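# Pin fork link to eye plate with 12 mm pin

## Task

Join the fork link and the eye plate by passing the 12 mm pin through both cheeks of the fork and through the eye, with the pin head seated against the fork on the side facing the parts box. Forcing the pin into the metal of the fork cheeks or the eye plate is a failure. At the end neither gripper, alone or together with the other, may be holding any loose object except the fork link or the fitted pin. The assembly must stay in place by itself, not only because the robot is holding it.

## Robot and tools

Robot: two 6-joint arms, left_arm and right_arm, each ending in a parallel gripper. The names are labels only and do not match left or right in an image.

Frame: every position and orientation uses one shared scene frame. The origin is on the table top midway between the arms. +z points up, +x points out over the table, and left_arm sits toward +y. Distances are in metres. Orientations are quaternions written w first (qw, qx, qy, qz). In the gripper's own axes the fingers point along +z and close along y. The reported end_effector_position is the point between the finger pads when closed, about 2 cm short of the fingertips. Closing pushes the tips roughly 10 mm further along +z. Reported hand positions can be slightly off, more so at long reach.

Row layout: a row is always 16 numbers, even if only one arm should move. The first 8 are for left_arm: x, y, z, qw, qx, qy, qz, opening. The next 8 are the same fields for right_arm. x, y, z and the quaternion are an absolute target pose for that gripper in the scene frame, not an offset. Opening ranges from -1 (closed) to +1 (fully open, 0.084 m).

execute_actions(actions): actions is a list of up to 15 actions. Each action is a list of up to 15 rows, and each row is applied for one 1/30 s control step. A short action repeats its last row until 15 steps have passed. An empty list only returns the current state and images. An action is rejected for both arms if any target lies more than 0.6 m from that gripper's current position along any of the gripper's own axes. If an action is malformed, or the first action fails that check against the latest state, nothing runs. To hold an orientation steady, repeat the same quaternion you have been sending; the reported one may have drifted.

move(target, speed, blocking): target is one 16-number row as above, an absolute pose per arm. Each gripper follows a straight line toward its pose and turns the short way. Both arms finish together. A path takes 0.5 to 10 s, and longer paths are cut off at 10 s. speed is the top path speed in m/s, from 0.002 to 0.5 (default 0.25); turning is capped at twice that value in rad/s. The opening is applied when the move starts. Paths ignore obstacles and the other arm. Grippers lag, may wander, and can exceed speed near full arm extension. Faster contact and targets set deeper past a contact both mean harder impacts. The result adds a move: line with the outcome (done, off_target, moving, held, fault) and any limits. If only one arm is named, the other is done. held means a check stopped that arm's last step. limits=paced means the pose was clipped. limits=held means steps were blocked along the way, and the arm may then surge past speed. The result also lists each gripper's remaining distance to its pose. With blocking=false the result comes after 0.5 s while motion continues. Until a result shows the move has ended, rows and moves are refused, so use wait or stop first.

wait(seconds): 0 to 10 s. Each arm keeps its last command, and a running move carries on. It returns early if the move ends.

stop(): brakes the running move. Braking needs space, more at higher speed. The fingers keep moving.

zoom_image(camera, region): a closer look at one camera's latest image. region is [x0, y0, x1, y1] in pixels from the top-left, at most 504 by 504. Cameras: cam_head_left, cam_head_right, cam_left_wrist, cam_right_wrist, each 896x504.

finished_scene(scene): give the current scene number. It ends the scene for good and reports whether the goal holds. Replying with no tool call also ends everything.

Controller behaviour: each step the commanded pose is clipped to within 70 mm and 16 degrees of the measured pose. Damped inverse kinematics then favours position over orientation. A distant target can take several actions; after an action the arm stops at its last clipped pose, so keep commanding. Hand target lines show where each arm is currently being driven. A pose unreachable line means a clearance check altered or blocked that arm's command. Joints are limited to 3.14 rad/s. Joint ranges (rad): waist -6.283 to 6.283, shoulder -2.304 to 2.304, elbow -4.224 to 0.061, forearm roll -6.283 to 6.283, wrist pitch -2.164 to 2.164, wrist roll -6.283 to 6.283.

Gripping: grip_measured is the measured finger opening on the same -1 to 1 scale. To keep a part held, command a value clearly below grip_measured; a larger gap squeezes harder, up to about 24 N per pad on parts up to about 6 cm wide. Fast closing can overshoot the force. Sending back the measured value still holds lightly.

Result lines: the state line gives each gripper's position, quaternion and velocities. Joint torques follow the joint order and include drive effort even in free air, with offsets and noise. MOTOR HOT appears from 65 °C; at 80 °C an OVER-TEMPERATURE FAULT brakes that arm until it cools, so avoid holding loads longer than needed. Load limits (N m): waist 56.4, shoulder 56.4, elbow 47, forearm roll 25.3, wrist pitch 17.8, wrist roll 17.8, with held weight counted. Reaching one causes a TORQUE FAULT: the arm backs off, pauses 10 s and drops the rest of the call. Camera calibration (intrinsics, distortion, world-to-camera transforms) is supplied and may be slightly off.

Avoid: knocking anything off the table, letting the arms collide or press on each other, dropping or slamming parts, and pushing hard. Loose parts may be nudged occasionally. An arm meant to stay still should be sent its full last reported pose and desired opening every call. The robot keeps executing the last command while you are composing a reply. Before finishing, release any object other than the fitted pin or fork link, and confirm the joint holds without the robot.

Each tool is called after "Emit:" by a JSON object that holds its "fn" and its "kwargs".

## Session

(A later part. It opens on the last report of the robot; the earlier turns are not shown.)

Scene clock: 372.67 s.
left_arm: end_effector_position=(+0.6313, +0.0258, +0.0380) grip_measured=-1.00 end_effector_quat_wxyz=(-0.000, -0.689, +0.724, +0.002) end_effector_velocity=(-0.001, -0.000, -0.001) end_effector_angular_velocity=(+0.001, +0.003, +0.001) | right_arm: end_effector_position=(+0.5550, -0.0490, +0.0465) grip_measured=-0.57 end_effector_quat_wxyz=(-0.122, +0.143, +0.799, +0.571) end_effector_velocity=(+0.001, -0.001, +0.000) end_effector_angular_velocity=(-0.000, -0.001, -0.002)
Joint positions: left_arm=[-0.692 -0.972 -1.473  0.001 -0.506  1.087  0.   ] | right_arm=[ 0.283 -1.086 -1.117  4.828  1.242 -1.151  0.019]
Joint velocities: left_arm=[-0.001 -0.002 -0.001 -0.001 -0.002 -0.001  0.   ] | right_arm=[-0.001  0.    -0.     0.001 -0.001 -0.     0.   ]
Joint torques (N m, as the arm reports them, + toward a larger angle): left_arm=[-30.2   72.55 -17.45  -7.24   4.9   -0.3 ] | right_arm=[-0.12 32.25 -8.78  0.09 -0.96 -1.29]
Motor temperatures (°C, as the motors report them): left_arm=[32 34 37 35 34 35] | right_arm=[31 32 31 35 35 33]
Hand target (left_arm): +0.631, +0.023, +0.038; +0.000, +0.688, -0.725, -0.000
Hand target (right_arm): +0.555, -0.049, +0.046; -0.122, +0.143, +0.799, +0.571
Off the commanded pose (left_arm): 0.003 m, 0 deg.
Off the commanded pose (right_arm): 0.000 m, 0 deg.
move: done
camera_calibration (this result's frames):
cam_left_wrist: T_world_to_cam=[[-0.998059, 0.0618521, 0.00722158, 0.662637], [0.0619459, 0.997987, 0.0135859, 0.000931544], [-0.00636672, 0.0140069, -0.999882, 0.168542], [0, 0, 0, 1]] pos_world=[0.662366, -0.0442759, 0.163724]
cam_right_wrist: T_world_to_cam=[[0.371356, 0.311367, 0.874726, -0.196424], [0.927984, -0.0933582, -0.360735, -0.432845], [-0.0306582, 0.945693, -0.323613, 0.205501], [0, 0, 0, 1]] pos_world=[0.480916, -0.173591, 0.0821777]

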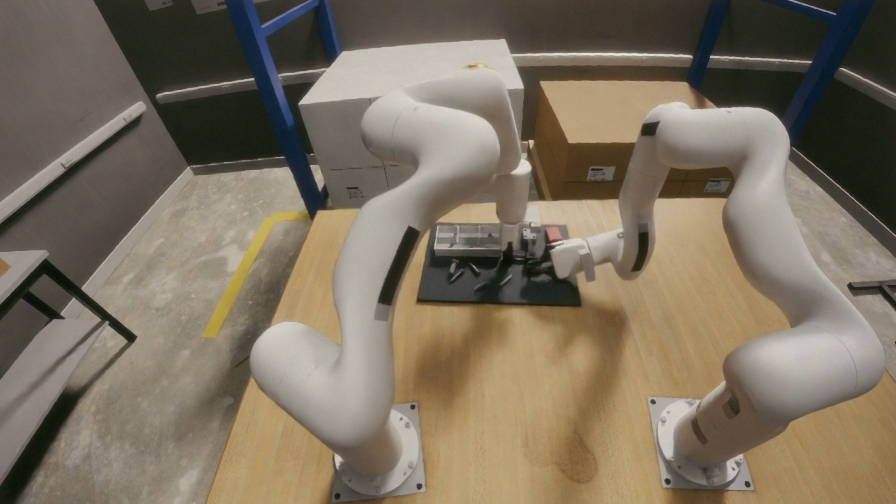

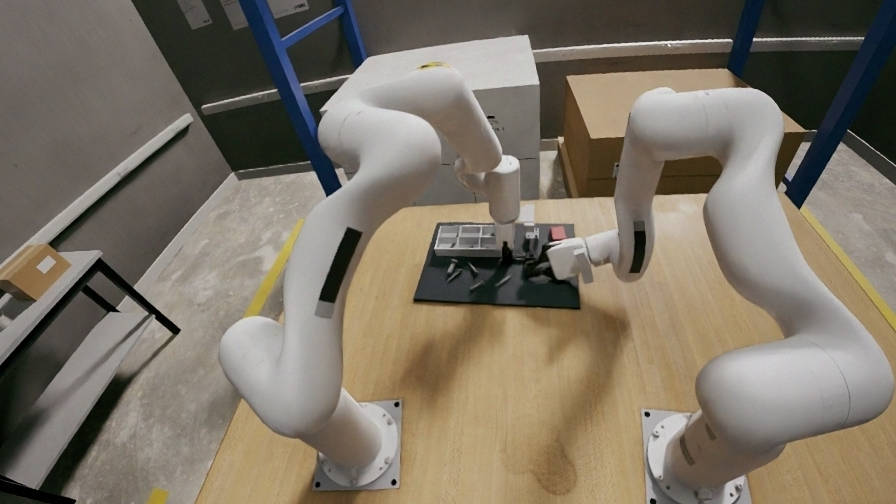

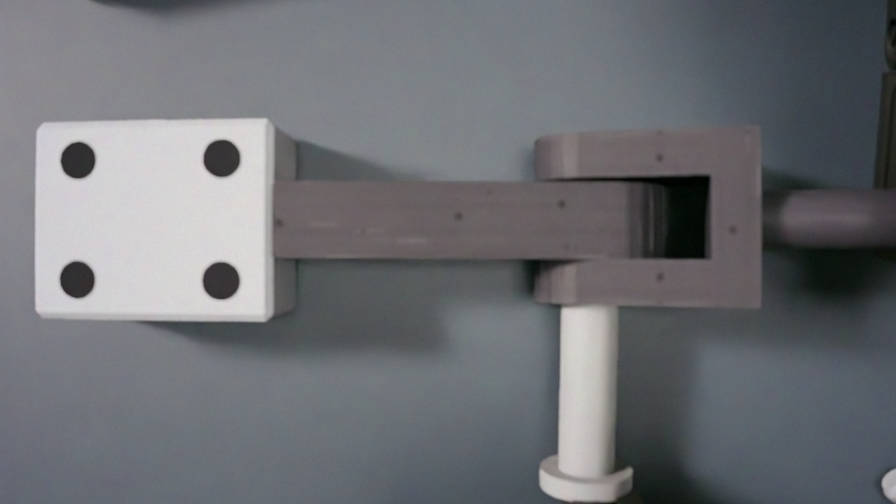

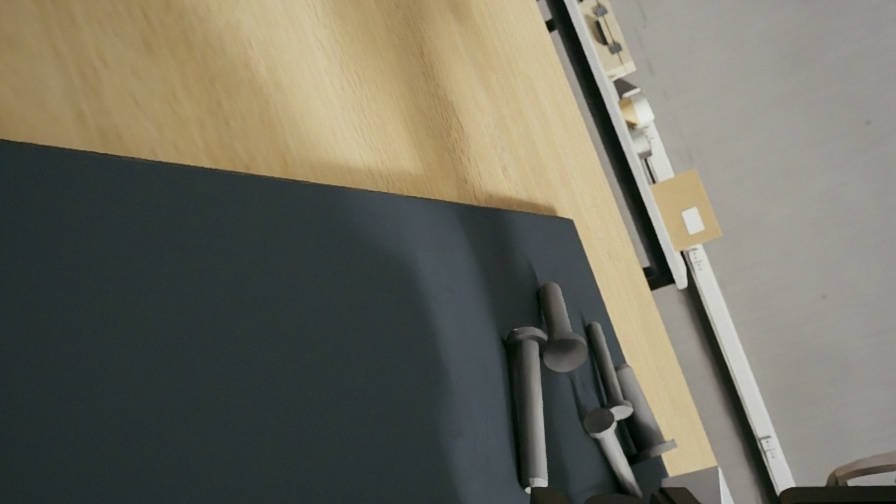

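Emit:
{"fn": "move", "kwargs": {"target": [0.631,0.029,0.038,0,0.688,-0.725,0,-1,0.555,-0.049,0.0465,-0.1218,0.143,0.799,0.5704,0.3], "speed": 0.01}}

Emit:
{"fn": "move", "kwargs": {"target": [0.631,0.029,0.038,0,0.688,-0.725,0,-1,0.555,-0.10,0.10,-0.1218,0.143,0.799,0.5704,0.3], "speed": 0.05}}

Emit:
{"fn": "move", "kwargs": {"target": [0.631,0.029,0.038,0,0.688,-0.725,0,-1,0.70,-0.10,0.085,-0.1218,0.143,0.799,0.5704,-0.5], "speed": 0.08}}

Scene clock: 378.73 s.
left_arm: end_effector_position=(+0.6310, +0.0290, +0.0380) grip_measured=-1.00 end_effector_quat_wxyz=(+0.000, -0.688, +0.725, -0.000) end_effector_velocity=(+0.000, +0.001, -0.000) end_effector_angular_velocity=(+0.000, +0.000, +0.001) | right_arm: end_effector_position=(+0.5566, -0.0472, +0.0533) grip_measured=+0.04 end_effector_quat_wxyz=(-0.122, +0.140, +0.794, +0.579) end_effector_velocity=(+0.000, +0.000, +0.000) end_effector_angular_velocity=(+0.001, +0.000, +0.001)
Joint positions: left_arm=[-0.688 -0.966 -1.462  0.    -0.496  1.095  0.   ] | right_arm=[ 0.283 -1.083 -1.118  4.828  1.263 -1.151  0.046]
Joint velocities: left_arm=[ 0.002 -0.     0.     0.001  0.     0.     0.   ] | right_arm=[ 0.    -0.    -0.001 -0.001  0.001  0.001  0.001]
Joint torques (N m, as the arm reports them, + toward a larger angle): left_arm=[ 5.76 71.06 -9.36 -0.56  0.32 -0.23] | right_arm=[-8.01 12.74  4.14 -4.28 -6.24 -0.99]
Motor temperatures (°C, as the motors report them): left_arm=[32 34 37 35 34 35] | right_arm=[31 32 31 35 35 33]
Hand target (left_arm): +0.631, +0.029, +0.038; -0.000, +0.688, -0.725, +0.000
Hand target (right_arm): +0.555, -0.049, +0.047; -0.122, +0.143, +0.799, +0.571
Off the commanded pose (left_arm): 0.000 m, 0 deg.
Off the commanded pose (right_arm): 0.007 m, 1 deg.
move: off_target (right_arm)
camera_calibration (this result's frames):
cam_left_wrist: T_world_to_cam=[[-0.997916, 0.0644356, 0.00328431, 0.662108], [0.0644679, 0.99786, 0.0109035, -0.00366611], [-0.00257471, 0.0110925, -0.999935, 0.166197], [0, 0, 0, 1]] pos_world=[0.661392, -0.0408486, 0.164051]
cam_right_wrist: T_world_to_cam=[[0.367368, 0.292945, 0.882736, -0.20262], [0.929586, -0.0848597, -0.358704, -0.432271], [-0.0301721, 0.952356, -0.303493, 0.205006], [0, 0, 0, 1]] pos_world=[0.482455, -0.172564, 0.0860206]

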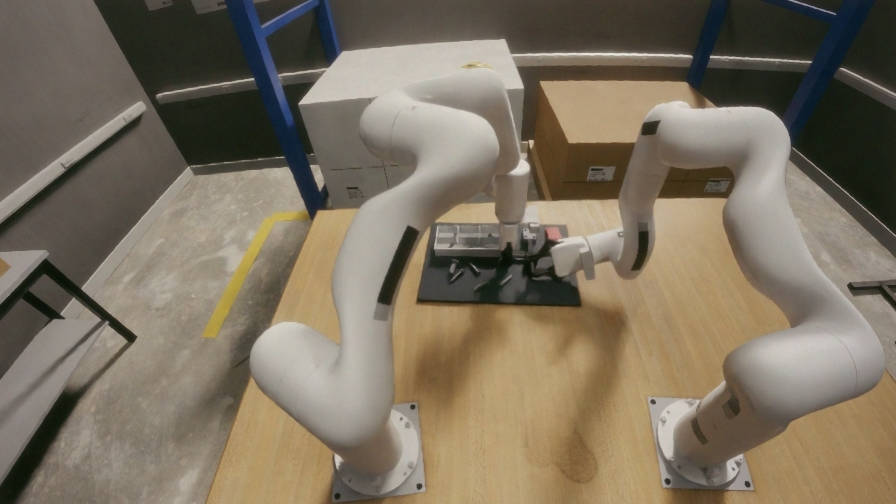

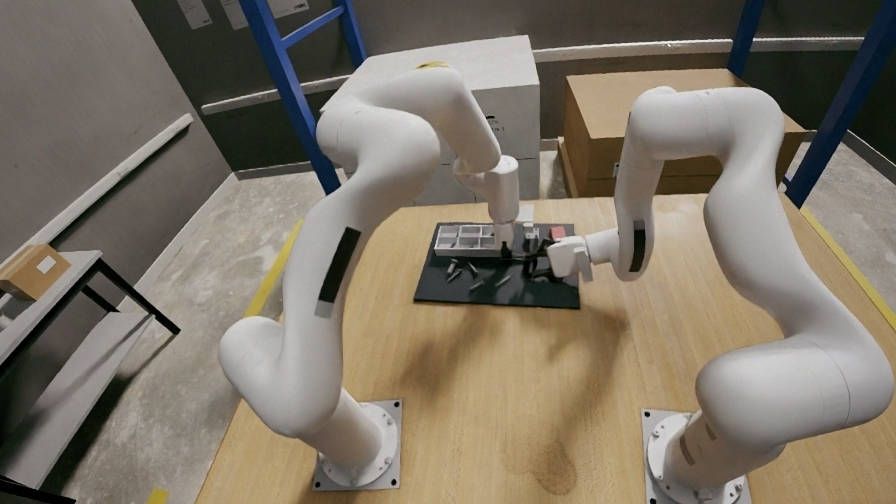

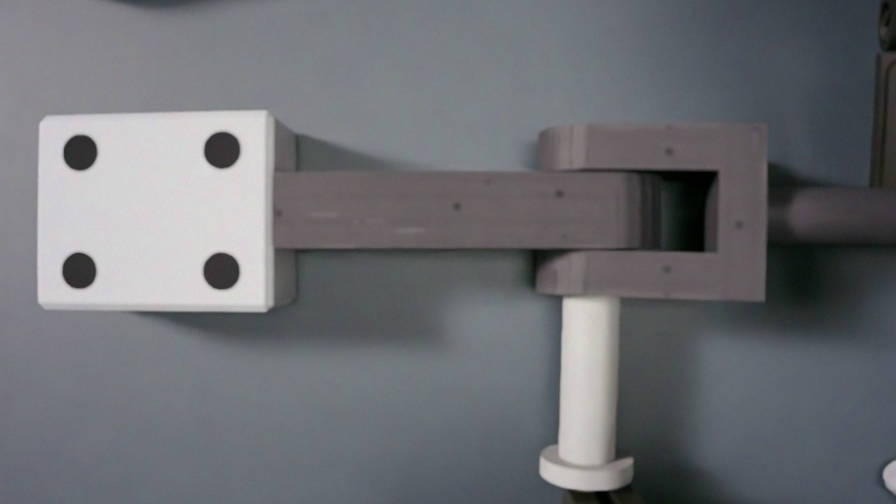

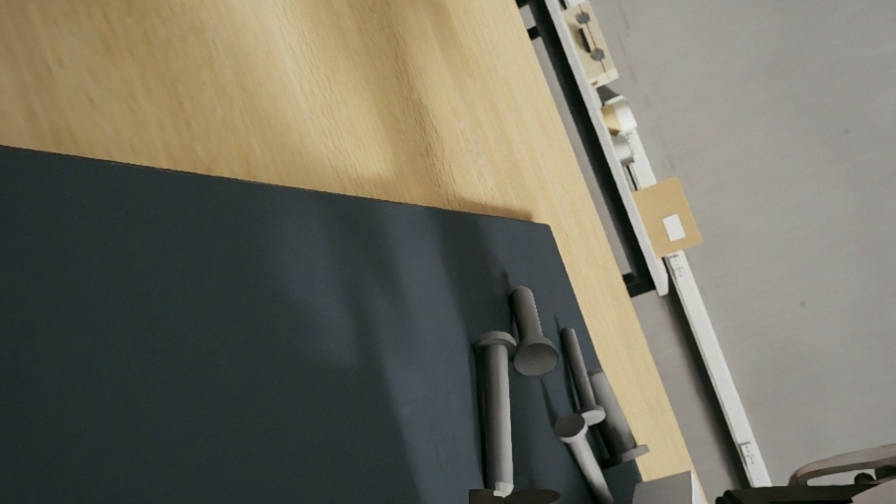

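Scene clock: 380.50 s.
left_arm: end_effector_position=(+0.6310, +0.0290, +0.0380) grip_measured=-1.00 end_effector_quat_wxyz=(+0.000, -0.688, +0.725, -0.000) end_effector_velocity=(+0.001, +0.001, -0.000) end_effector_angular_velocity=(-0.001, -0.001, +0.002) | right_arm: end_effector_position=(+0.5551, -0.0996, +0.0999) grip_measured=+0.29 end_effector_quat_wxyz=(-0.122, +0.143, +0.799, +0.571) end_effector_velocity=(-0.000, -0.001, +0.002) end_effector_angular_velocity=(-0.001, -0.001, +0.003)
Joint positions: left_arm=[-0.688 -0.966 -1.462  0.    -0.496  1.095  0.   ] | right_arm=[ 0.183 -0.953 -1.035  4.711  1.246 -1.096  0.056]
Joint velocities: left_arm=[ 0.001 -0.    -0.    -0.     0.001 -0.     0.   ] | right_arm=[-0.002  0.004  0.001 -0.006 -0.     0.003  0.   ]
Joint torques (N m, as the arm reports them, + toward a larger angle): left_arm=[ 6.3  70.7  -9.96 -0.35  0.38 -0.26] | right_arm=[ 1.38 36.58 -7.78 -1.11  1.37 -0.1 ]
Motor temperatures (°C, as the motors report them): left_arm=[32 34 37 35 34 35] | right_arm=[31 32 31 35 35 33]
Hand target (left_arm): +0.631, +0.029, +0.038; -0.000, +0.688, -0.725, -0.000
Hand target (right_arm): +0.555, -0.100, +0.100; -0.122, +0.143, +0.799, +0.571
Off the commanded pose (left_arm): 0.000 m, 0 deg.
Off the commanded pose (right_arm): 0.000 m, 0 deg.
move: done
camera_calibration (this result's frames):
cam_left_wrist: T_world_to_cam=[[-0.997916, 0.0644312, 0.00336227, 0.662095], [0.0644644, 0.99786, 0.0109478, -0.00369157], [-0.00264969, 0.0111417, -0.999934, 0.166234], [0, 0, 0, 1]] pos_world=[0.661394, -0.040828, 0.164037]
cam_right_wrist: T_world_to_cam=[[0.37122, 0.310896, 0.874951, -0.227418], [0.928033, -0.0929269, -0.360722, -0.4183], [-0.0308402, 0.94589, -0.323017, 0.270733], [0, 0, 0, 1]] pos_world=[0.480968, -0.224252, 0.135541]

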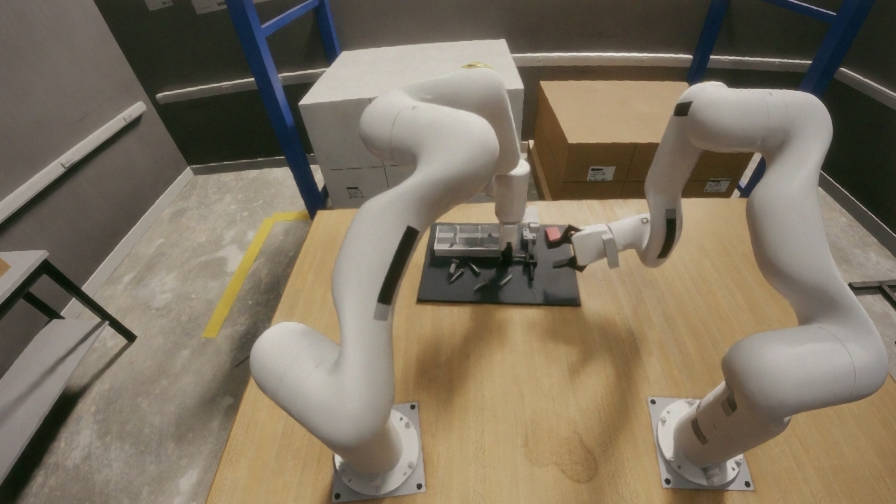

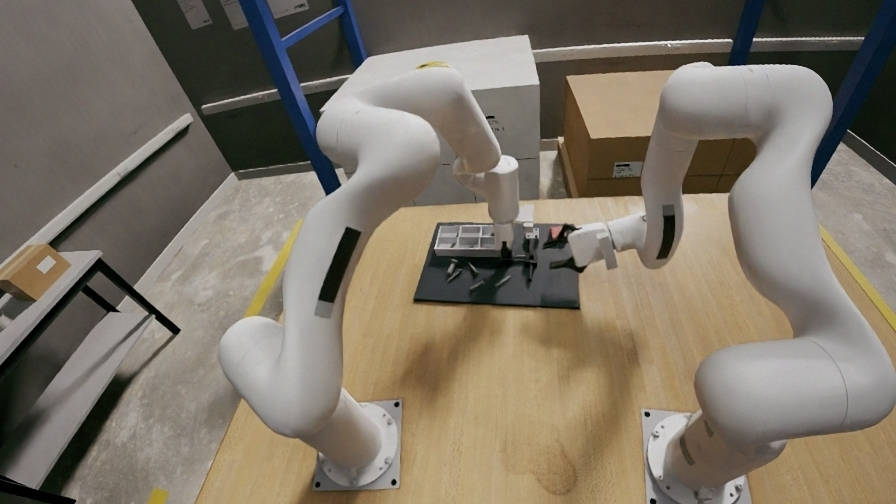

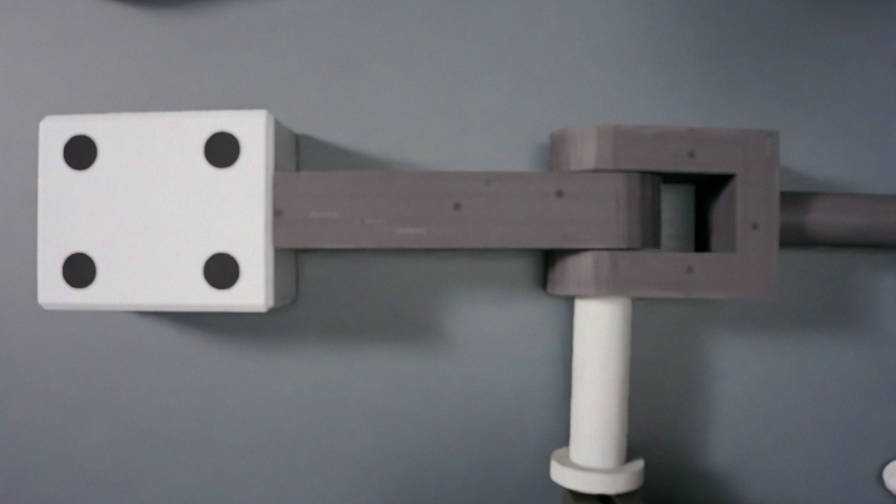

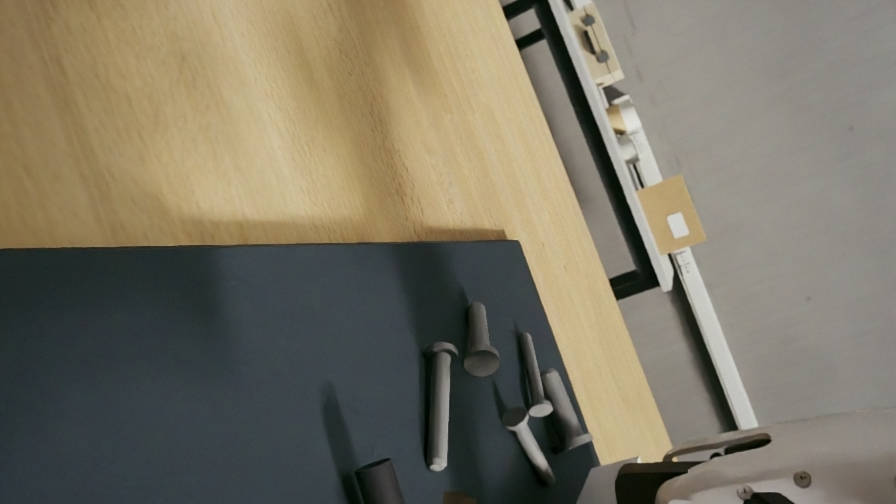

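Scene clock: 382.77 s.
left_arm: end_effector_position=(+0.6310, +0.0290, +0.0380) grip_measured=-1.00 end_effector_quat_wxyz=(-0.000, -0.688, +0.725, +0.000) end_effector_velocity=(-0.000, -0.000, -0.001) end_effector_angular_velocity=(-0.000, +0.001, +0.001) | right_arm: end_effector_position=(+0.6997, -0.1000, +0.0845) grip_measured=-0.52 end_effector_quat_wxyz=(-0.122, +0.143, +0.799, +0.571) end_effector_velocity=(+0.002, -0.000, +0.000) end_effector_angular_velocity=(-0.000, -0.001, +0.001)
Joint positions: left_arm=[-0.688 -0.966 -1.462  0.    -0.496  1.095  0.   ] | right_arm=[ 0.169 -1.182 -1.53   4.609  1.263 -0.817  0.021]
Joint velocities: left_arm=[-0.    -0.001  0.    -0.001  0.     0.     0.   ] | right_arm=[-0.001 -0.003 -0.008 -0.003  0.001  0.005  0.   ]
Joint torques (N m, as the arm reports them, + toward a larger angle): left_arm=[ 5.73 71.46 -9.09 -0.65  0.34 -0.22] | right_arm=[ -1.03  46.93 -11.04  -1.45   1.37  -0.3 ]
Motor temperatures (°C, as the motors report them): left_arm=[32 34 37 35 34 35] | right_arm=[31 32 31 35 35 33]
Hand target (left_arm): +0.631, +0.029, +0.038; -0.000, +0.688, -0.725, -0.000
Hand target (right_arm): +0.700, -0.100, +0.084; -0.122, +0.143, +0.799, +0.571
Off the commanded pose (left_arm): 0.000 m, 0 deg.
Off the commanded pose (right_arm): 0.001 m, 0 deg.
move: done
camera_calibration (this result's frames):
cam_left_wrist: T_world_to_cam=[[-0.997916, 0.0644311, 0.00336266, 0.662095], [0.0644643, 0.99786, 0.0109477, -0.00369168], [-0.00265009, 0.0111417, -0.999934, 0.166234], [0, 0, 0, 1]] pos_world=[0.661394, -0.0408278, 0.164037]
cam_right_wrist: T_world_to_cam=[[0.371132, 0.311351, 0.874827, -0.267327], [0.92805, -0.0925245, -0.360781, -0.558096], [-0.0313865, 0.94578, -0.323288, 0.270949], [0, 0, 0, 1]] pos_world=[0.625659, -0.224664, 0.120109]

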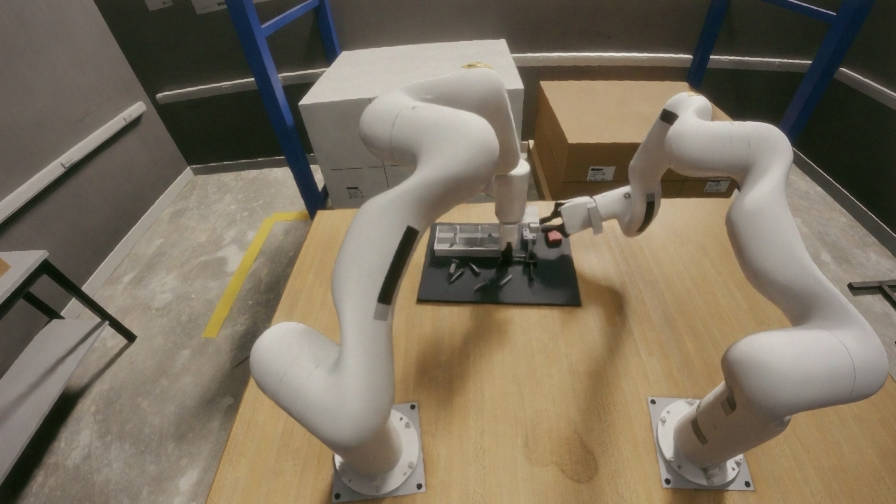

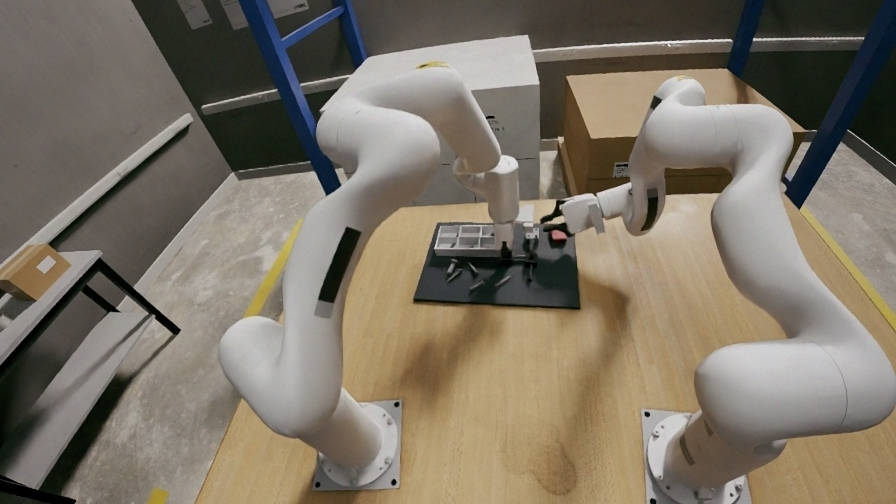

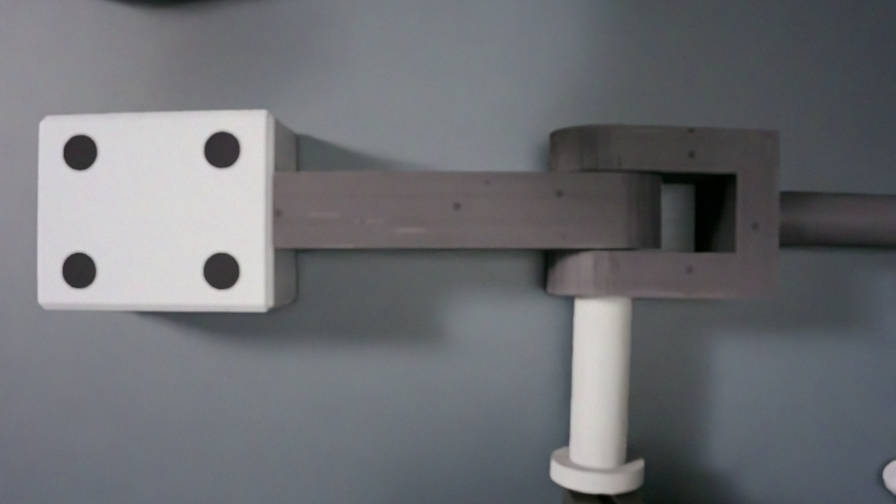

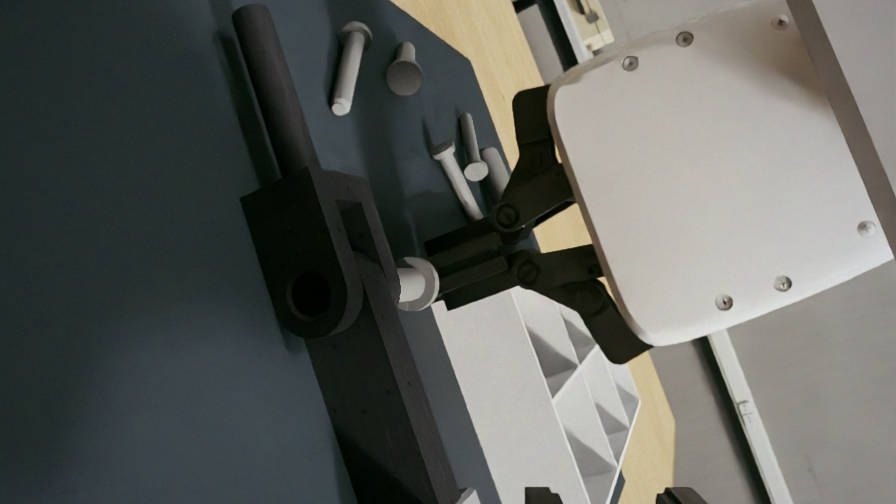

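Emit:
{"fn": "zoom_image", "kwargs": {"camera": "cam_right_wrist", "region": [240,220,460,360]}}

Region (240, 220, 460, 360) of cam_right_wrist's 896x504 image, scaled by 2.291, with more detail than that image has; it fills the top 321 rows of this view, and the rest is white.

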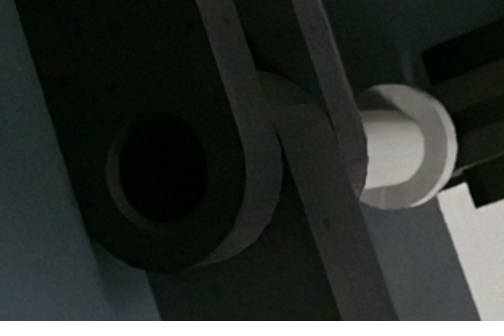

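Emit:
{"fn": "move", "kwargs": {"target": [0.629,0.0235,0.038,0,0.688,-0.725,0,-1,0.70,-0.10,0.085,-0.1218,0.143,0.799,0.5704,-0.5], "speed": 0.002}}

Scene clock: 389.07 s.
left_arm: end_effector_position=(+0.6290, +0.0236, +0.0380) grip_measured=-1.00 end_effector_quat_wxyz=(-0.000, -0.688, +0.725, +0.000) end_effector_velocity=(+0.000, -0.001, +0.001) end_effector_angular_velocity=(-0.000, -0.002, -0.003) | right_arm: end_effector_position=(+0.7000, -0.1000, +0.0850) grip_measured=-0.52 end_effector_quat_wxyz=(-0.122, +0.143, +0.799, +0.571) end_effector_velocity=(+0.001, -0.001, +0.000) end_effector_angular_velocity=(-0.000, -0.000, -0.001)
Joint positions: left_arm=[-0.696 -0.968 -1.466  0.    -0.498  1.086  0.   ] | right_arm=[ 0.169 -1.181 -1.53   4.61   1.262 -0.817  0.021]
Joint velocities: left_arm=[-0.001  0.001 -0.     0.002  0.    -0.001  0.   ] | right_arm=[-0.001 -0.    -0.001  0.    -0.     0.    -0.   ]
Joint torques (N m, as the arm reports them, + toward a larger angle): left_arm=[ 3.37 70.7  -9.96 -0.92  0.56 -0.2 ] | right_arm=[-1.04 43.6  -9.04 -0.93  1.75 -0.27]
Motor temperatures (°C, as the motors report them): left_arm=[32 34 37 35 34 35] | right_arm=[31 32 31 35 35 33]
Hand target (left_arm): +0.629, +0.023, +0.038; +0.000, +0.688, -0.725, -0.000
Hand target (right_arm): +0.700, -0.100, +0.085; -0.122, +0.143, +0.799, +0.571
Off the commanded pose (left_arm): 0.000 m, 0 deg.
Off the commanded pose (right_arm): 0.000 m, 0 deg.
move: done
camera_calibration (this result's frames):
cam_left_wrist: T_world_to_cam=[[-0.997918, 0.0643969, 0.00348449, 0.660463], [0.0644317, 0.997861, 0.0110252, 0.00184448], [-0.00276705, 0.0112267, -0.999933, 0.166355], [0, 0, 0, 1]] pos_world=[0.659429, -0.0462399, 0.164023]
cam_right_wrist: T_world_to_cam=[[0.371115, 0.311372, 0.874826, -0.267897], [0.928079, -0.093221, -0.360526, -0.558321], [-0.0307056, 0.945705, -0.323574, 0.270658], [0, 0, 0, 1]] pos_world=[0.625897, -0.224594, 0.120652]

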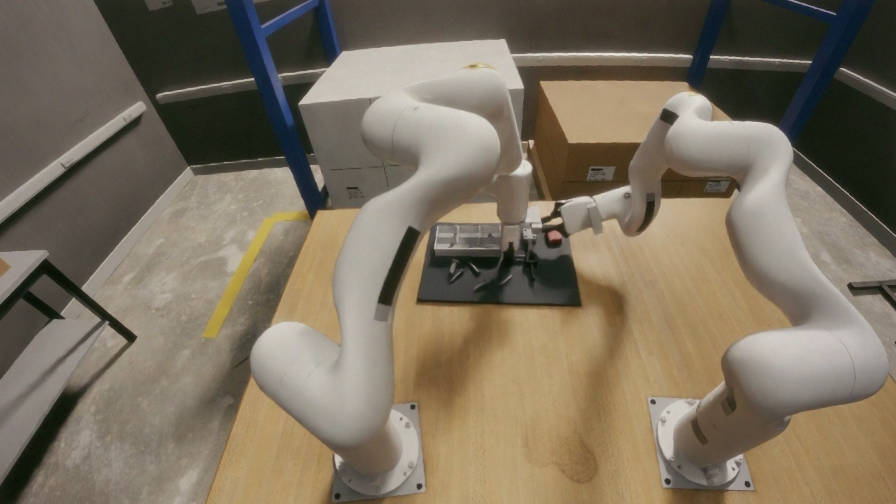

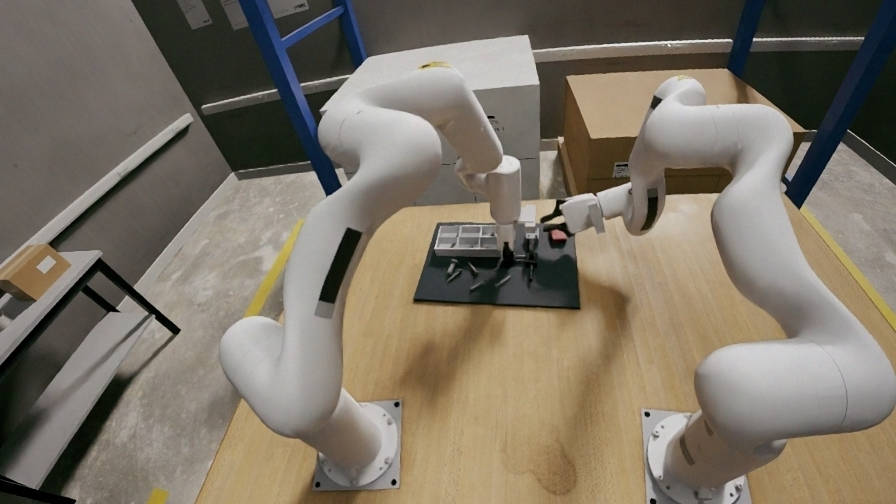

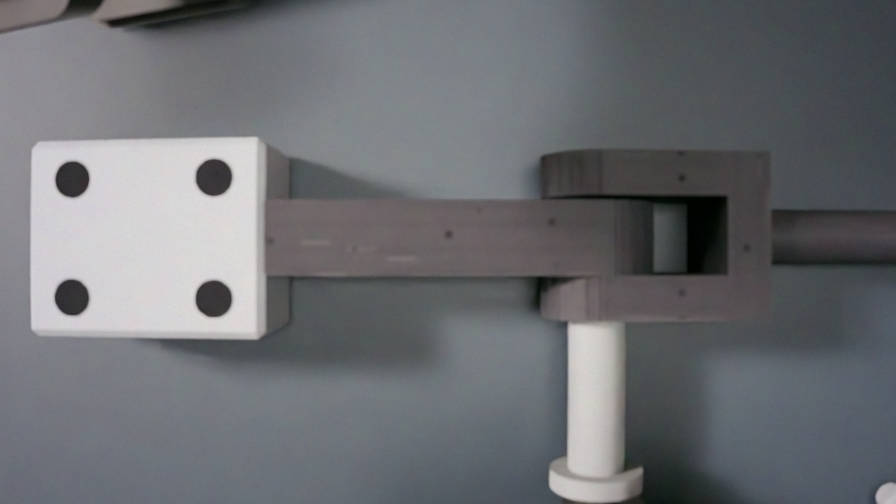

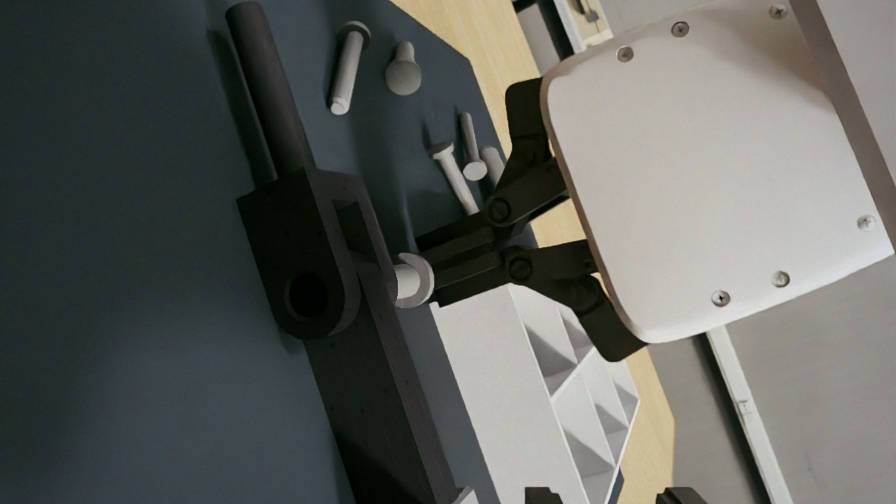

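It's sliding freely. Continue.

Emit:
{"fn": "move", "kwargs": {"target": [0.629,0.009,0.038,0,0.688,-0.725,0,-1,0.70,-0.10,0.085,-0.1218,0.143,0.799,0.5704,-0.5], "speed": 0.003}}

Scene clock: 394.93 s.
left_arm: end_effector_position=(+0.6290, +0.0090, +0.0380) grip_measured=-1.00 end_effector_quat_wxyz=(-0.000, -0.688, +0.725, +0.000) end_effector_velocity=(+0.000, -0.001, +0.000) end_effector_angular_velocity=(-0.001, -0.001, +0.001) | right_arm: end_effector_position=(+0.7000, -0.1000, +0.0850) grip_measured=-0.52 end_effector_quat_wxyz=(-0.122, +0.143, +0.799, +0.571) end_effector_velocity=(-0.000, +0.001, +0.000) end_effector_angular_velocity=(+0.000, -0.000, +0.001)
Joint positions: left_arm=[-0.715 -0.983 -1.495 -0.    -0.512  1.067  0.   ] | right_arm=[ 0.169 -1.181 -1.53   4.61   1.262 -0.817  0.021]
Joint velocities: left_arm=[-0.    -0.    -0.001 -0.001  0.    -0.001  0.   ] | right_arm=[ 0.001  0.001  0.001  0.     0.    -0.001 -0.   ]
Joint torques (N m, as the arm reports them, + toward a larger angle): left_arm=[ 7.38 71.97 -9.7  -0.42  0.46 -0.23] | right_arm=[  0.28  46.95 -10.48  -1.44   1.49  -0.22]
Motor temperatures (°C, as the motors report them): left_arm=[32 34 37 35 34 35] | right_arm=[31 32 31 35 35 33]
Hand target (left_arm): +0.629, +0.009, +0.038; +0.000, +0.688, -0.725, -0.000
Hand target (right_arm): +0.700, -0.100, +0.085; -0.122, +0.143, +0.799, +0.571
Off the commanded pose (left_arm): 0.000 m, 0 deg.
Off the commanded pose (right_arm): 0.000 m, 0 deg.
move: done
camera_calibration (this result's frames):
cam_left_wrist: T_world_to_cam=[[-0.997915, 0.0644526, 0.00339819, 0.661422], [0.0644862, 0.997859, 0.0109241, 0.0163326], [-0.00268682, 0.0111205, -0.999935, 0.166485], [0, 0, 0, 1]] pos_world=[0.659437, -0.0607794, 0.164048]
cam_right_wrist: T_world_to_cam=[[0.371117, 0.311373, 0.874825, -0.267902], [0.928078, -0.0932284, -0.360526, -0.558319], [-0.0306996, 0.945703, -0.323578, 0.270656], [0, 0, 0, 1]] pos_world=[0.625896, -0.224594, 0.120657]

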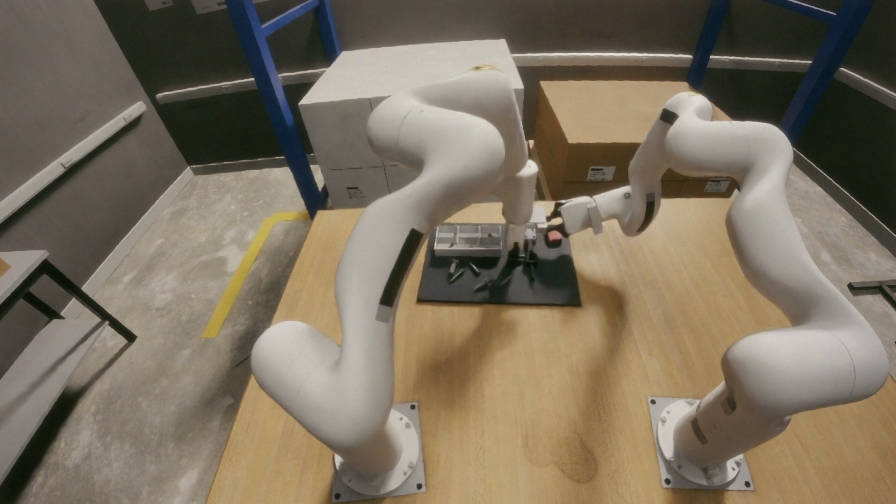

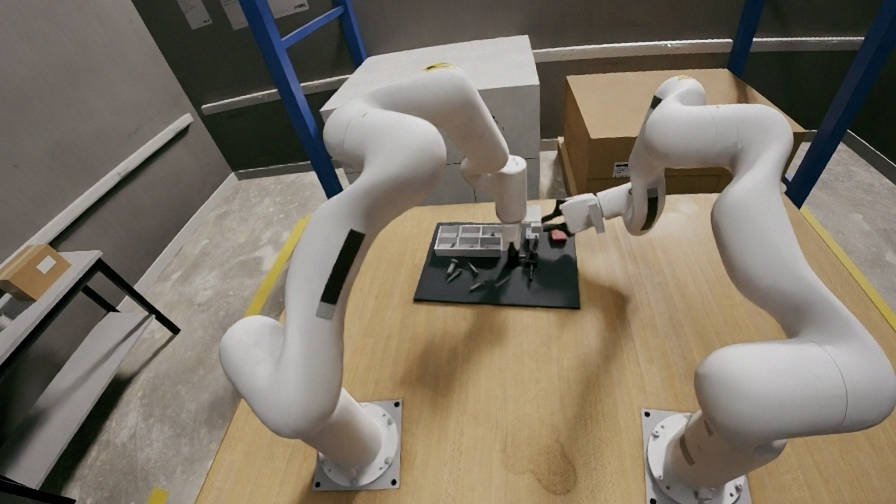

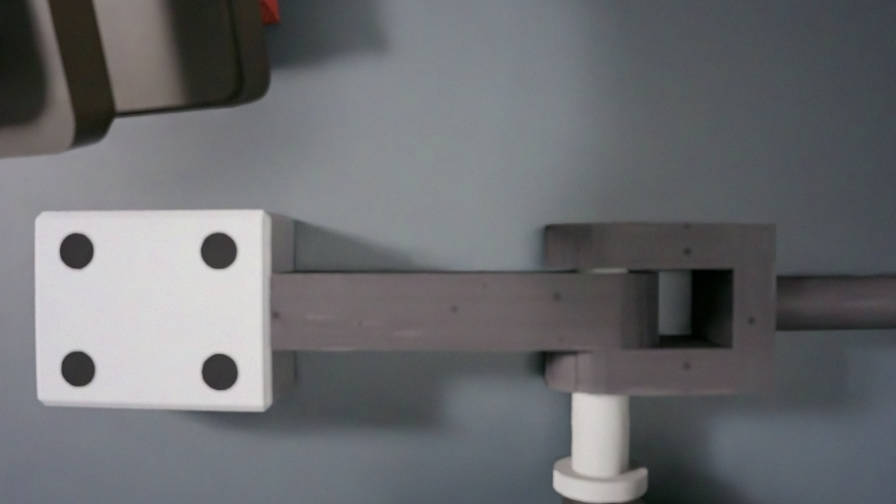

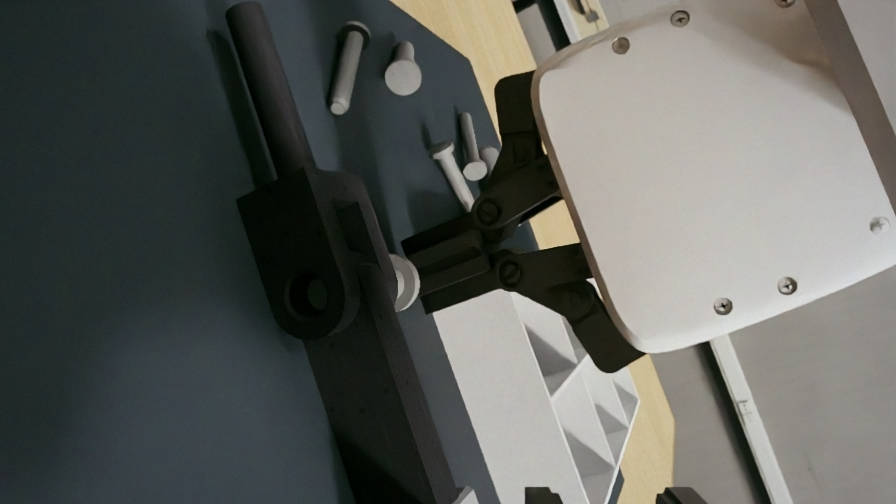

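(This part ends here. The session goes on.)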